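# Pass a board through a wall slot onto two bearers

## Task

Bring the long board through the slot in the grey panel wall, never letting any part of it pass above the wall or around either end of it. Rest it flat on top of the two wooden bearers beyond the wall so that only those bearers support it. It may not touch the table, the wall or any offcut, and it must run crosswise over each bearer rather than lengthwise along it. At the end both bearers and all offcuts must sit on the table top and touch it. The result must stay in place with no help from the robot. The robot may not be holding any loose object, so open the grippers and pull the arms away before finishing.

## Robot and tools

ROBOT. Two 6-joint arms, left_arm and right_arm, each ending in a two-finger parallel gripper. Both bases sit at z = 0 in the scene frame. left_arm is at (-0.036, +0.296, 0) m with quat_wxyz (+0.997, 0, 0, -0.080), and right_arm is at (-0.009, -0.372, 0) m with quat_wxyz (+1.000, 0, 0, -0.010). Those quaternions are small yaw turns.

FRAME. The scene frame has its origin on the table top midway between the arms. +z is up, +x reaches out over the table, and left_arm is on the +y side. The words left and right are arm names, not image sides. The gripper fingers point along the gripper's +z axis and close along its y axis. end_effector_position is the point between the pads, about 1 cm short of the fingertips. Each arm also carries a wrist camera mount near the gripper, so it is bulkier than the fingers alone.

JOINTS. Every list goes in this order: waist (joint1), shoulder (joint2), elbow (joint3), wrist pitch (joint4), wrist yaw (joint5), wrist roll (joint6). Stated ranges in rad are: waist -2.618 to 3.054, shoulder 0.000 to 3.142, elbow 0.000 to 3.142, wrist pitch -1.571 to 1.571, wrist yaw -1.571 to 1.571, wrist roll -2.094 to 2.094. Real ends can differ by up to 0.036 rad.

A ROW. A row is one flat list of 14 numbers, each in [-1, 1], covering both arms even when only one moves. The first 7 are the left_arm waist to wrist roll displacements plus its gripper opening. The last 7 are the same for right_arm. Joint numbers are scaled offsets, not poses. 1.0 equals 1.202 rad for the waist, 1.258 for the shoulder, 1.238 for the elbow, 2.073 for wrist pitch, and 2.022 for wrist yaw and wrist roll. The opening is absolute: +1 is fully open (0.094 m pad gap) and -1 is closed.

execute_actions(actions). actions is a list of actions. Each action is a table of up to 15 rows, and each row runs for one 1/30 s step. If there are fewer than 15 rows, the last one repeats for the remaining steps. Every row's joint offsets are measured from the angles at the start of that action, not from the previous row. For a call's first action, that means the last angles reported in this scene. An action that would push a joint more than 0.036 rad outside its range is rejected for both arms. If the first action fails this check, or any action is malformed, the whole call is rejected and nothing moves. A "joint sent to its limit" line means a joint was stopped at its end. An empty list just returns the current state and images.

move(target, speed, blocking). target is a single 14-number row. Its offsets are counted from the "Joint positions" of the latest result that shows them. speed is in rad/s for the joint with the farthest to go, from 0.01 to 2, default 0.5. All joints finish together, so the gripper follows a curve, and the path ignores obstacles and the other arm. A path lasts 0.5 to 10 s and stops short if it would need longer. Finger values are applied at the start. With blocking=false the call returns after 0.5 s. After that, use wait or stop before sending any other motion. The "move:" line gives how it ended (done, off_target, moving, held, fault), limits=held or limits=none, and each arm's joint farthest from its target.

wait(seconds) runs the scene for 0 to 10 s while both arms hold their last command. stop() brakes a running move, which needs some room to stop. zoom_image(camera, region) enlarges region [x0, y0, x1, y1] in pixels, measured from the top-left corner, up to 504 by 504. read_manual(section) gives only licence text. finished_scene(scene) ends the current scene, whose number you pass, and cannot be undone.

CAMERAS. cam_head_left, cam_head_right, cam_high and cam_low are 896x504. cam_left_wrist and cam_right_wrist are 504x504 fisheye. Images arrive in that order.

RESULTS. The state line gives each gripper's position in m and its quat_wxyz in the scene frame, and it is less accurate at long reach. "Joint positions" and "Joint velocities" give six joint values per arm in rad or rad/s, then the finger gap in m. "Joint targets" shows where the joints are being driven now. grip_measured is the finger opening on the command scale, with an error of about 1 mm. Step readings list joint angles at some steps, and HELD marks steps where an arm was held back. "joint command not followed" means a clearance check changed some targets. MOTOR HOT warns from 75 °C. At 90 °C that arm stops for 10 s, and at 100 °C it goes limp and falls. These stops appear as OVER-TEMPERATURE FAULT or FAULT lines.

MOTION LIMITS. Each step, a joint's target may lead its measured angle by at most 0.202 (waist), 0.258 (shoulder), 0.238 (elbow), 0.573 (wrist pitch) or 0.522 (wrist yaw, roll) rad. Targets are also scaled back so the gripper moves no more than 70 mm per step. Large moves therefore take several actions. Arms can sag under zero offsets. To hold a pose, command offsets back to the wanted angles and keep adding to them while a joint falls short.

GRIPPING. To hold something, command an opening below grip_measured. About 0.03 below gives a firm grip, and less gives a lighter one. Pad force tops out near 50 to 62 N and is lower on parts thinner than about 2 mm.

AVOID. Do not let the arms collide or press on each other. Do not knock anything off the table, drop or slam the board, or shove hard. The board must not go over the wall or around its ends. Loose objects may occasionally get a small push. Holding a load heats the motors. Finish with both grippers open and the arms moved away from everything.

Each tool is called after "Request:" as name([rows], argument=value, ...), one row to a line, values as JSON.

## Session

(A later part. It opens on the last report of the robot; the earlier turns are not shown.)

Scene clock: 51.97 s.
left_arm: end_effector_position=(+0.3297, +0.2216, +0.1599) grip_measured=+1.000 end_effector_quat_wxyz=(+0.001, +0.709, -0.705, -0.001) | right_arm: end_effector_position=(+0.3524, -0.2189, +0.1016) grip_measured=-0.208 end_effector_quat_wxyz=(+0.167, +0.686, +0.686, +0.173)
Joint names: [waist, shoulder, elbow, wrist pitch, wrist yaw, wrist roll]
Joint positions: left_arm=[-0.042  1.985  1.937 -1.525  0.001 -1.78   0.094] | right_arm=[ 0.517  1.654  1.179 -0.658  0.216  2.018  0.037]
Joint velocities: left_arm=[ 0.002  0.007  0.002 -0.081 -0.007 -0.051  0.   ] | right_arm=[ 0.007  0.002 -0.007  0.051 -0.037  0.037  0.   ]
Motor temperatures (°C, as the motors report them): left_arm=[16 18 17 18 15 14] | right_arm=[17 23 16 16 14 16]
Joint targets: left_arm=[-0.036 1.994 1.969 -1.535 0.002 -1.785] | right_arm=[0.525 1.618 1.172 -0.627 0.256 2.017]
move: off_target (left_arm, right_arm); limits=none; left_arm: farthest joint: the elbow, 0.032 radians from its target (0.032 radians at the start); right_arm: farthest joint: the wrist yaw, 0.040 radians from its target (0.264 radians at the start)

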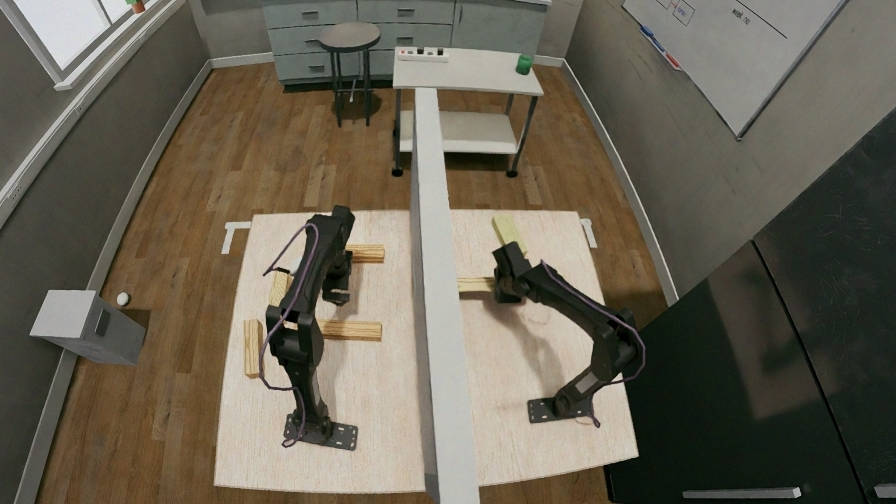

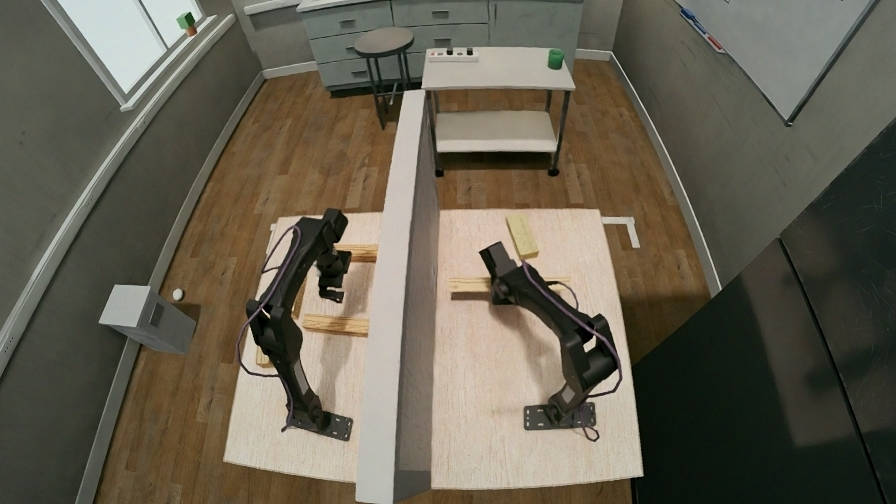

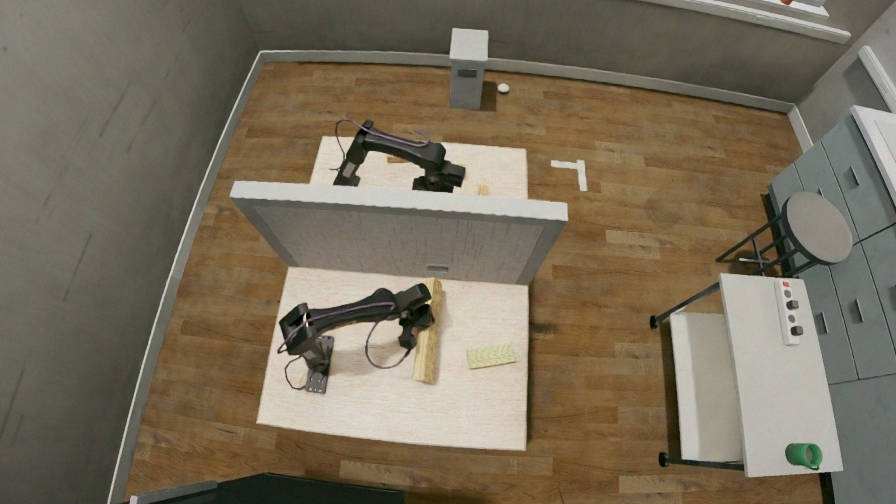

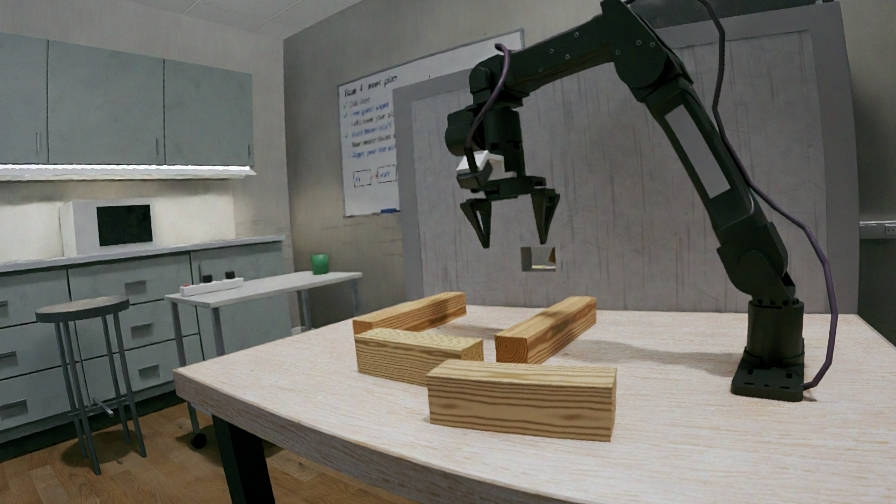

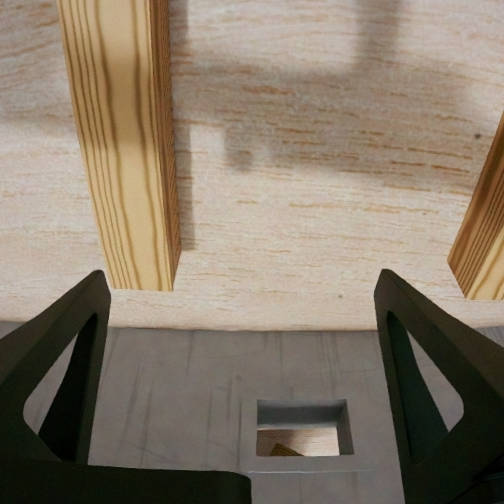

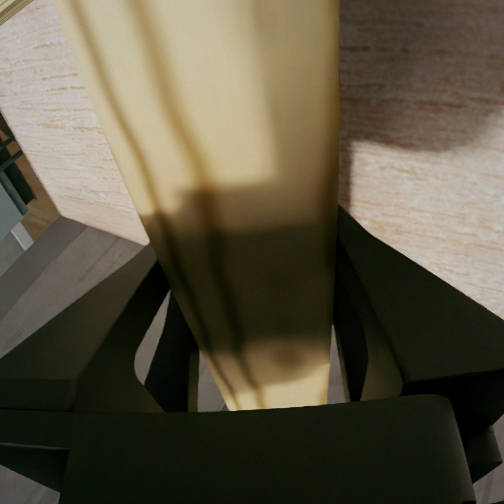

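Request:
move(target=[0.005,0.007,0.026,-0.005,0.001,-0.003,1, 0.1058,-0.1746,-0.4268,0.4342,0.1772,-0.0544,-0.3], speed=0.7)

Scene clock: 54.30 s.
left_arm: end_effector_position=(+0.3297, +0.2216, +0.1599) grip_measured=+1.000 end_effector_quat_wxyz=(+0.001, +0.710, -0.705, -0.001) | right_arm: end_effector_position=(+0.3577, -0.2232, +0.1102) grip_measured=-0.207 end_effector_quat_wxyz=(+0.352, +0.620, +0.609, +0.346)
Joint names: [waist, shoulder, elbow, wrist pitch, wrist yaw, wrist roll]
Joint positions: left_arm=[-0.042  1.985  1.937 -1.525  0.001 -1.781  0.094] | right_arm=[0.634 1.473 0.653 0.184 0.532 1.929 0.037]
Joint velocities: left_arm=[ 0.002 -0.002 -0.007 -0.037 -0.081 -0.037  0.   ] | right_arm=[ 0.002  0.012 -0.017  0.037 -0.022 -0.007  0.   ]
Motor temperatures (°C, as the motors report them): left_arm=[16 18 17 18 15 14] | right_arm=[17 23 16 17 14 16]
Joint targets: left_arm=[-0.036 1.994 1.969 -1.535 0.003 -1.786] | right_arm=[0.644 1.434 0.650 0.242 0.574 1.909]
move: off_target (left_arm, right_arm); limits=none; left_arm: farthest joint: the elbow, 0.032 radians from its target (0.032 radians at the start); right_arm: farthest joint: the wrist pitch, 0.058 radians from its target (0.901 radians at the start)

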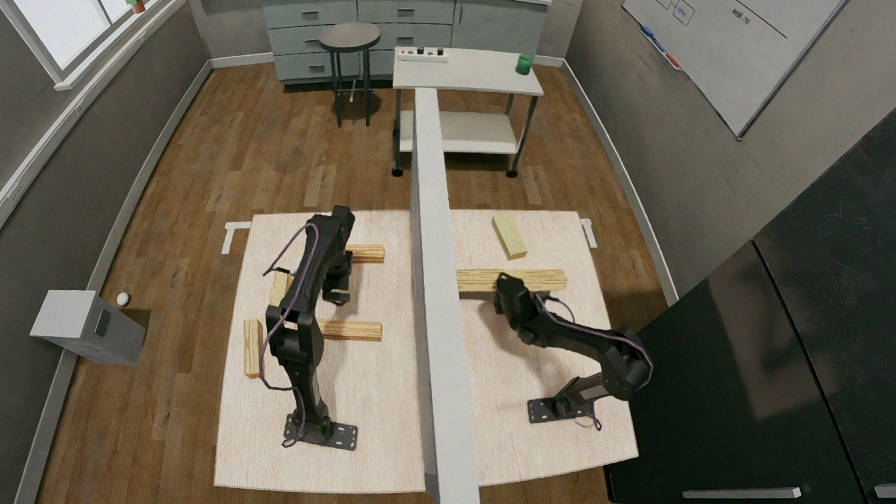

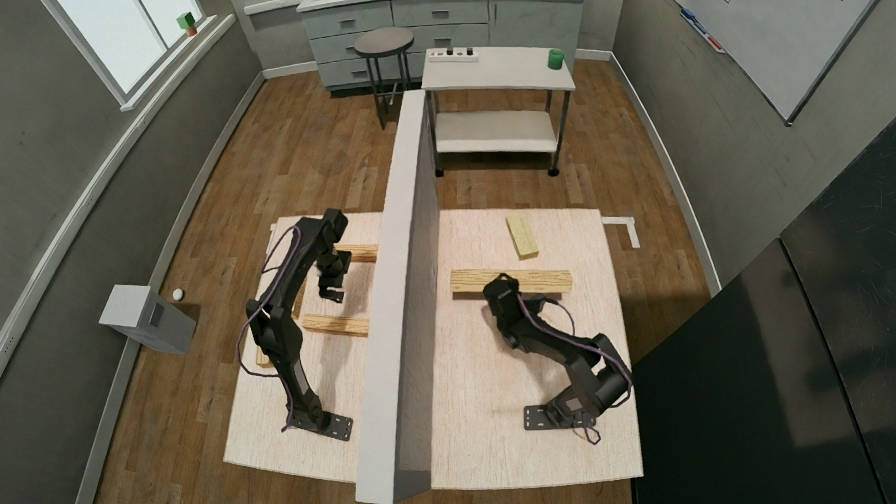

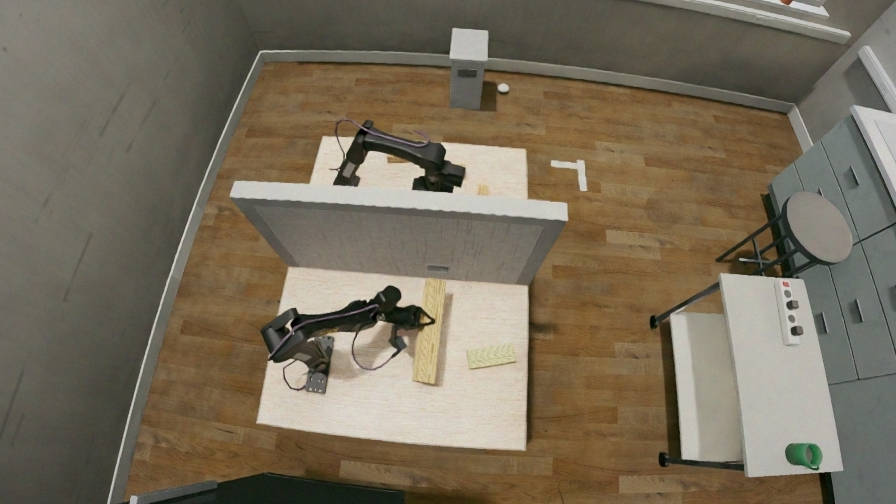

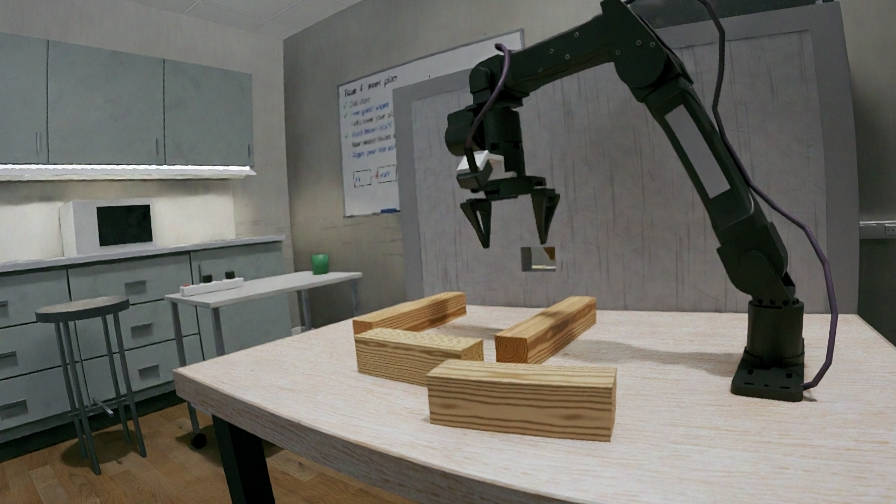

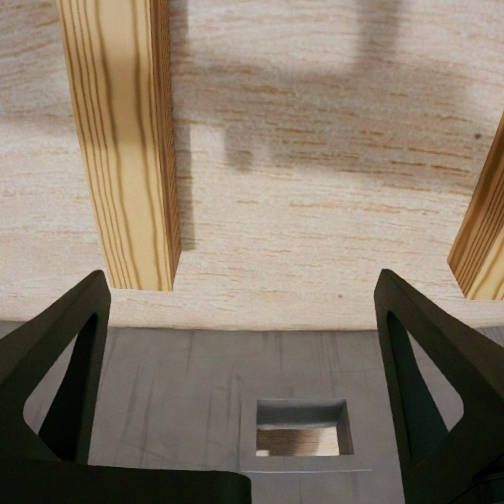

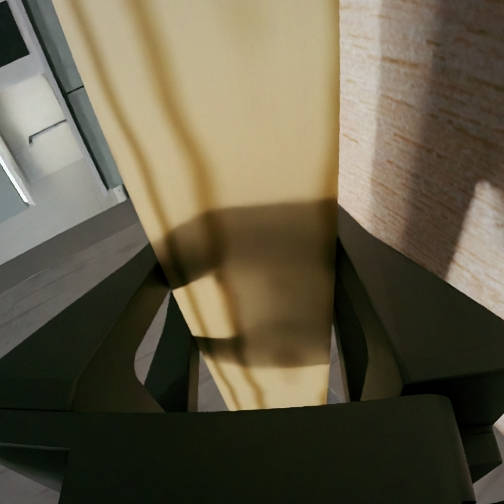

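Request:
move(target=[0.005,0.007,0.026,-0.005,0.001,-0.002,1, 0.0703,0.3618,-0.2010,0.6185,0.0863,-0.1515,-0.3], speed=0.7)

Scene clock: 58.40 s.
left_arm: end_effector_position=(+0.3297, +0.2215, +0.1599) grip_measured=+1.000 end_effector_quat_wxyz=(+0.001, +0.710, -0.705, -0.000) | right_arm: end_effector_position=(+0.3659, -0.2092, +0.1006) grip_measured=-0.207 end_effector_quat_wxyz=(+0.478, +0.523, +0.520, +0.476)
Joint names: [waist, shoulder, elbow, wrist pitch, wrist yaw, wrist roll]
Joint positions: left_arm=[-0.042  1.985  1.937 -1.525  0.002 -1.781  0.094] | right_arm=[0.709 1.929 0.415 1.398 0.69  1.646 0.037]
Joint velocities: left_arm=[ 0.002 -0.017 -0.007 -0.007  0.007  0.007  0.   ] | right_arm=[-0.027 -0.012 -0.007 -0.051 -0.037 -0.037  0.001]
Motor temperatures (°C, as the motors report them): left_arm=[16 19 17 18 15 14] | right_arm=[17 22 16 18 14 16]
Joint targets: left_arm=[-0.036 1.994 1.969 -1.535 0.003 -1.785] | right_arm=[0.719 1.928 0.404 1.466 0.706 1.623]
move: off_target (left_arm, right_arm); limits=none; left_arm: farthest joint: the elbow, 0.032 radians from its target (0.032 radians at the start); right_arm: farthest joint: the wrist pitch, 0.068 radians from its target (1.282 radians at the start)

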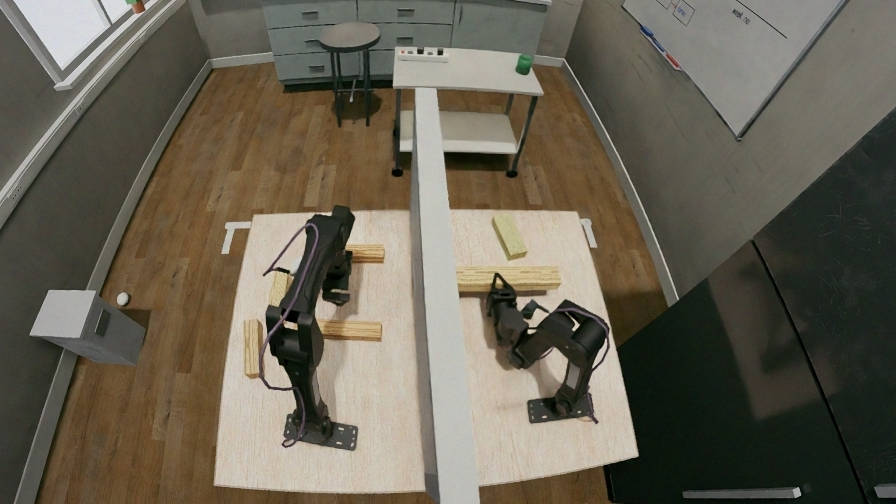

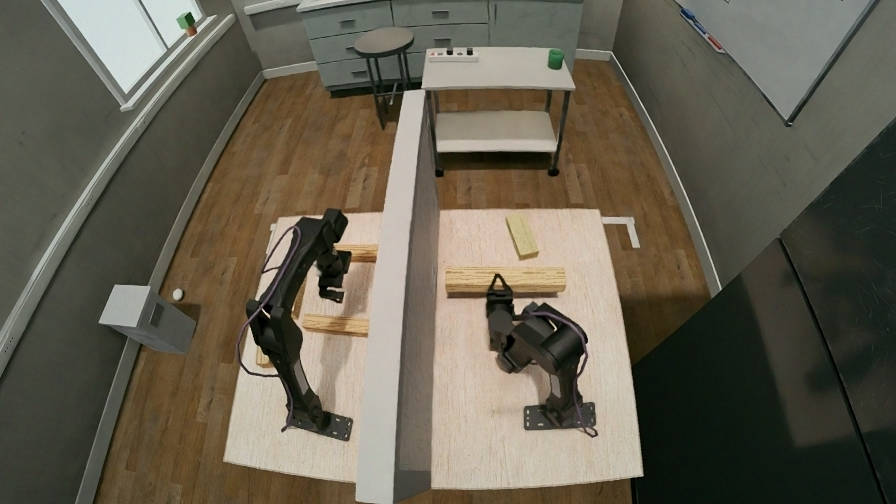

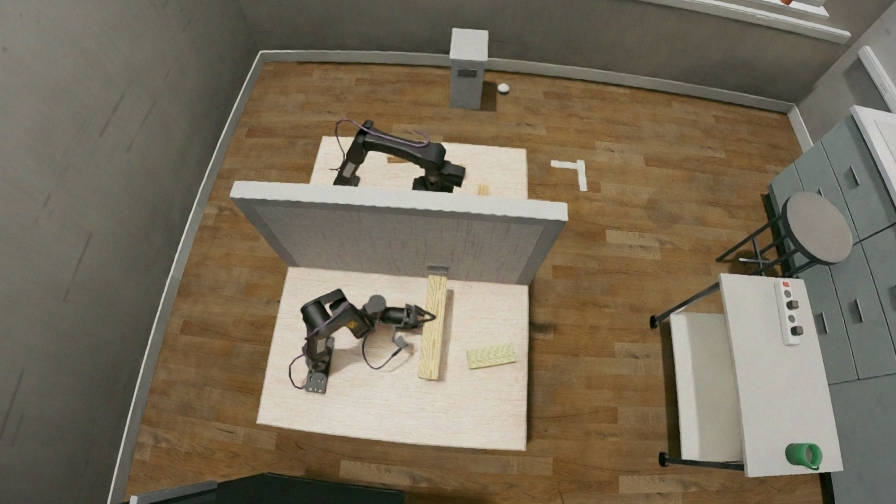

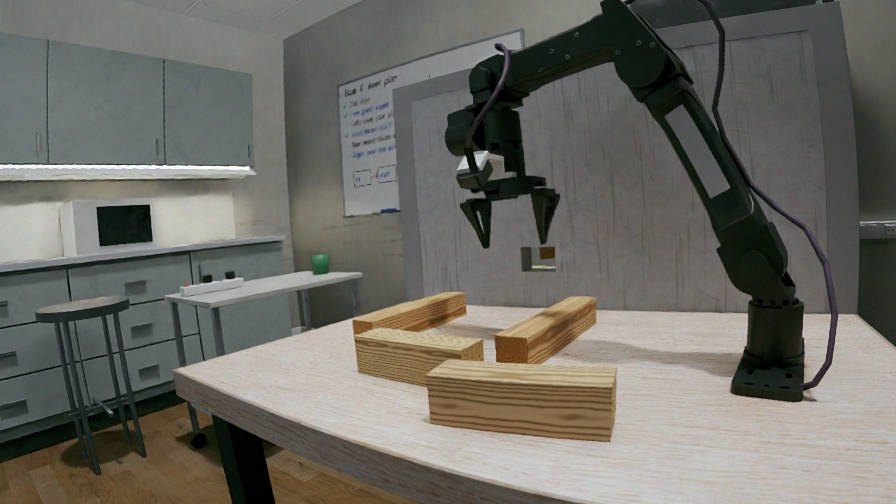

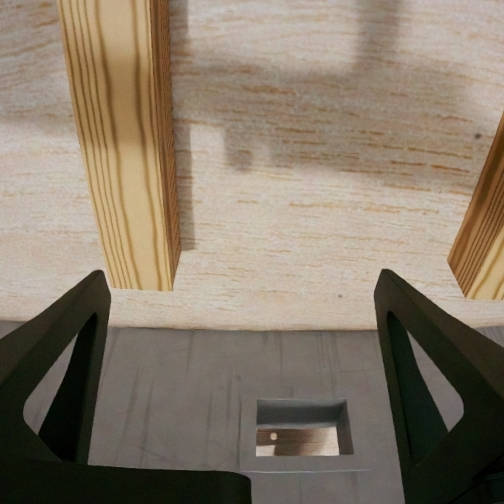

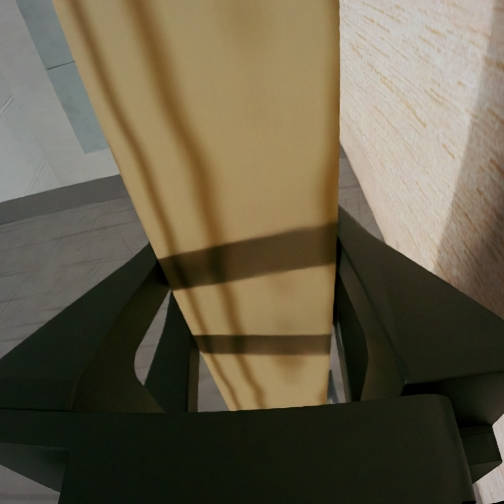

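Request:
zoom_image(camera="cam_high", region=[390, 250, 490, 330])

Request:
zoom_image(camera="cam_low", region=[490, 225, 590, 295])

Request:
zoom_image(camera="cam_head_right", region=[400, 240, 600, 340])

Region (390, 250, 490, 330) of cam_high's 896x504 image, scaled by 5.040, with more detail than that image has; it fills the top 403 rows of this view, and the rest is white.

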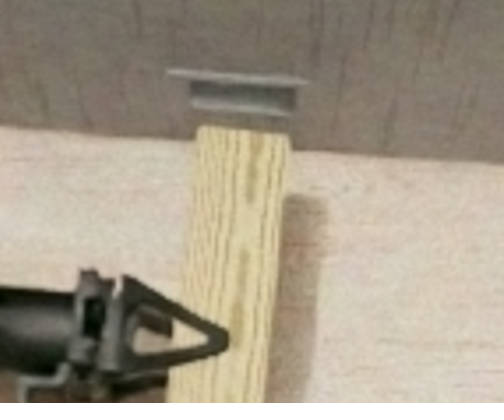

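Region (490, 225, 590, 295) of cam_low's 896x504 image, scaled by 5.040, with more detail than that image has; it fills the top 353 rows of this view, and the rest is white.

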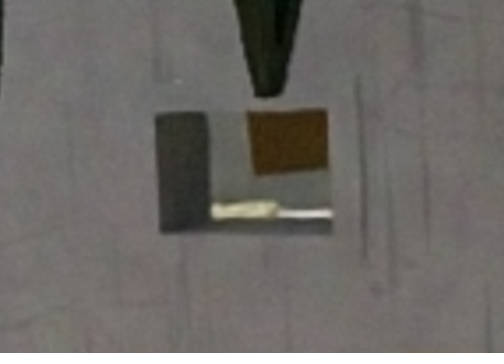

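Region (400, 240, 600, 340) of cam_head_right's 896x504 image, scaled by 2.520, with more detail than that image has.

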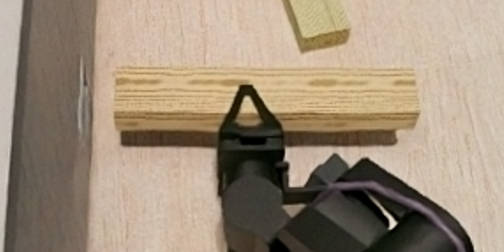

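Request:
zoom_image(camera="cam_left_wrist", region=[220, 380, 380, 480])

Request:
zoom_image(camera="cam_right_wrist", region=[150, 280, 420, 430])

Region (220, 380, 380, 480) of cam_left_wrist's 504x504 image, scaled by 3.150, with more detail than that image has; it fills the top 315 rows of this view, and the rest is white.

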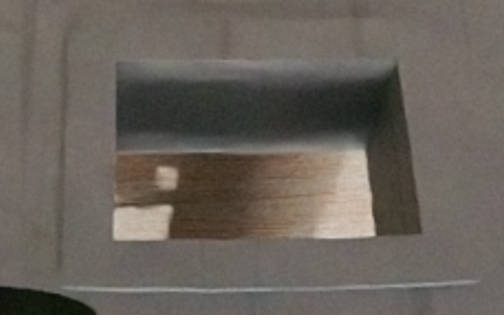

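Region (150, 280, 420, 430) of cam_right_wrist's 504x504 image, scaled by 1.867, with more detail than that image has.

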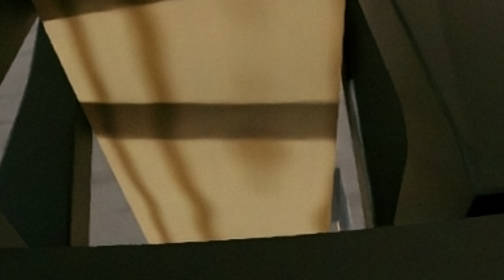

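Request:
move(target=[0.005,0.007,0.026,-0.005,0.0005,-0.002,1, 0.0594,0.0816,0.0617,0.0713,0.0367,-0.0164,-0.3], speed=0.25)

Scene clock: 60.87 s.
left_arm: end_effector_position=(+0.3297, +0.2215, +0.1599) grip_measured=+1.000 end_effector_quat_wxyz=(+0.001, +0.710, -0.705, -0.000) | right_arm: end_effector_position=(+0.3623, -0.1894, +0.0908) grip_measured=-0.207 end_effector_quat_wxyz=(+0.482, +0.517, +0.518, +0.483)
Joint names: [waist, shoulder, elbow, wrist pitch, wrist yaw, wrist roll]
Joint positions: left_arm=[-0.042  1.985  1.937 -1.525  0.002 -1.781  0.094] | right_arm=[0.773 2.03  0.453 1.481 0.748 1.636 0.037]
Joint velocities: left_arm=[ 0.022 -0.027 -0.002 -0.007  0.066 -0.037  0.   ] | right_arm=[-0.002  0.012  0.002  0.007  0.007  0.022 -0.   ]
Motor temperatures (°C, as the motors report them): left_arm=[16 19 17 18 15 14] | right_arm=[17 22 16 19 14 16]
Joint targets: left_arm=[-0.036 1.994 1.969 -1.535 0.003 -1.785] | right_arm=[0.781 2.031 0.491 1.546 0.764 1.613]
move: off_target (left_arm, right_arm); limits=none; left_arm: farthest joint: the elbow, 0.032 radians from its target (0.032 radians at the start); right_arm: farthest joint: the wrist pitch, 0.065 radians from its target (0.147 radians at the start)

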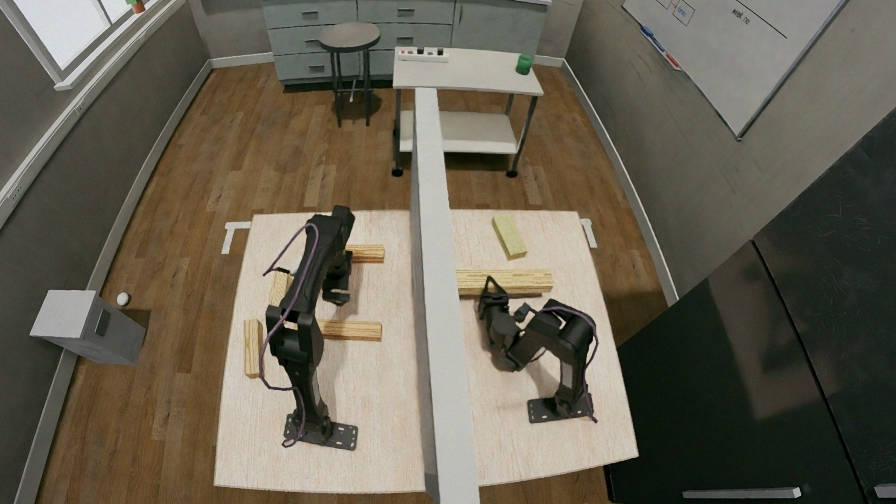

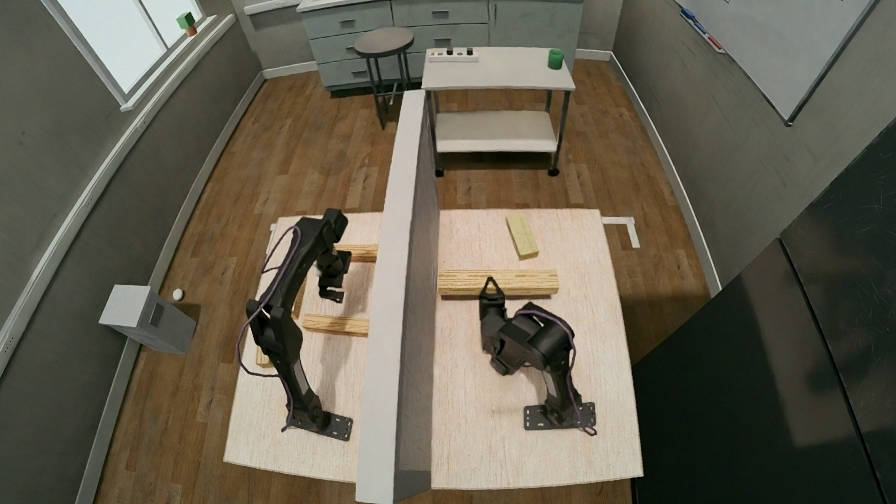

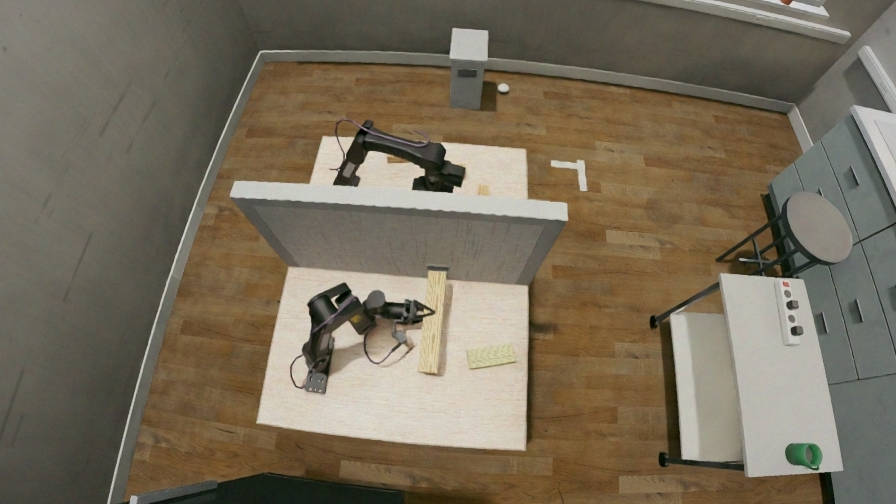

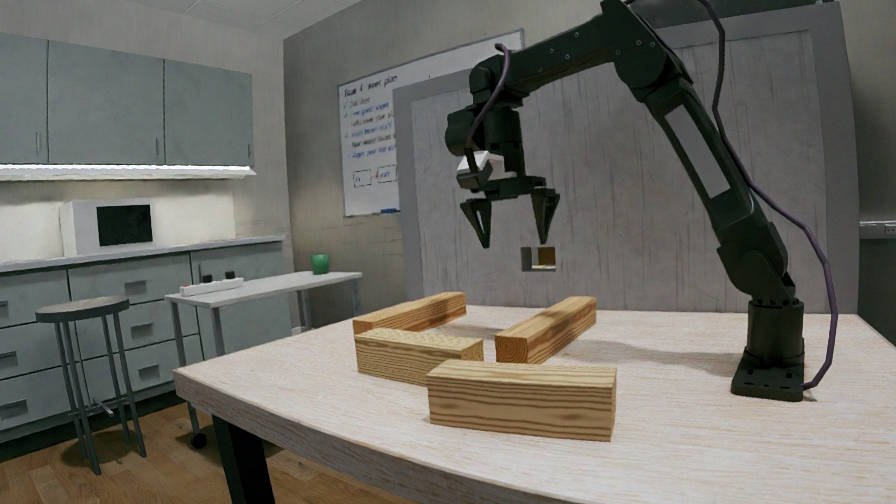

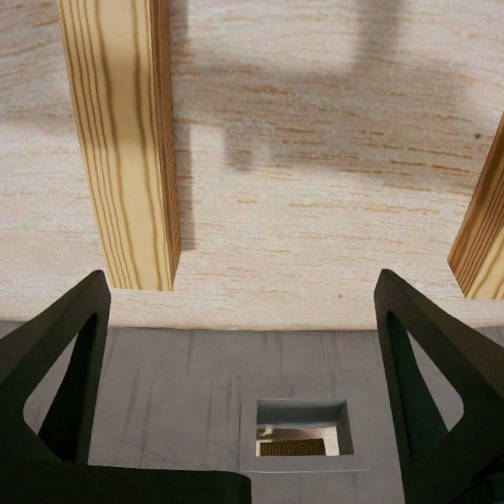

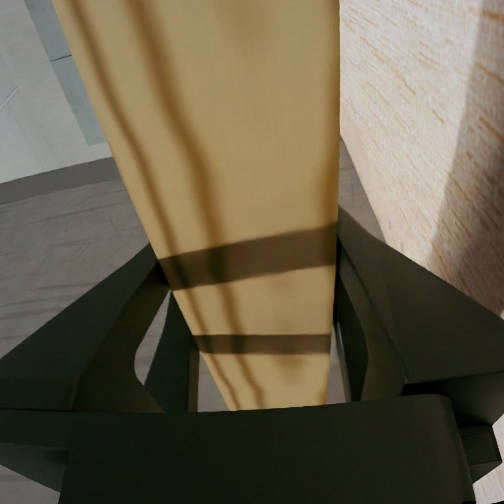

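Request:
zoom_image(camera="cam_left_wrist", region=[220, 380, 380, 480])

Request:
zoom_image(camera="cam_low", region=[490, 225, 590, 295])

Request:
zoom_image(camera="cam_high", region=[390, 250, 490, 330])

Region (220, 380, 380, 480) of cam_left_wrist's 504x504 image, scaled by 3.150, with more detail than that image has; it fills the top 315 rows of this view, and the rest is white.

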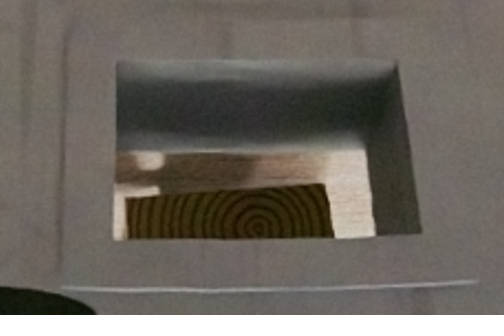

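Region (490, 225, 590, 295) of cam_low's 896x504 image, scaled by 5.040, with more detail than that image has; it fills the top 353 rows of this view, and the rest is white.

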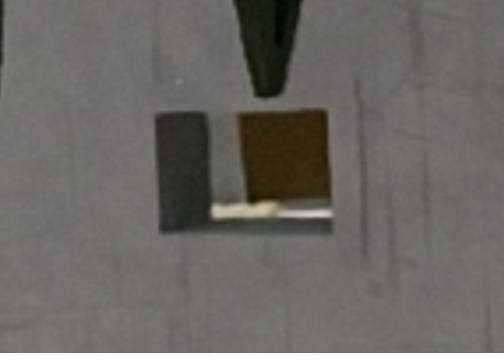

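Region (390, 250, 490, 330) of cam_high's 896x504 image, scaled by 5.040, with more detail than that image has; it fills the top 403 rows of this view, and the rest is white.

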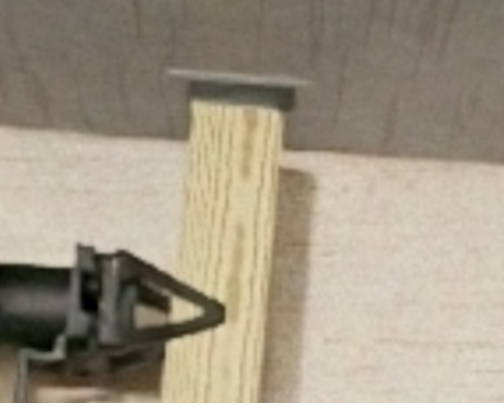

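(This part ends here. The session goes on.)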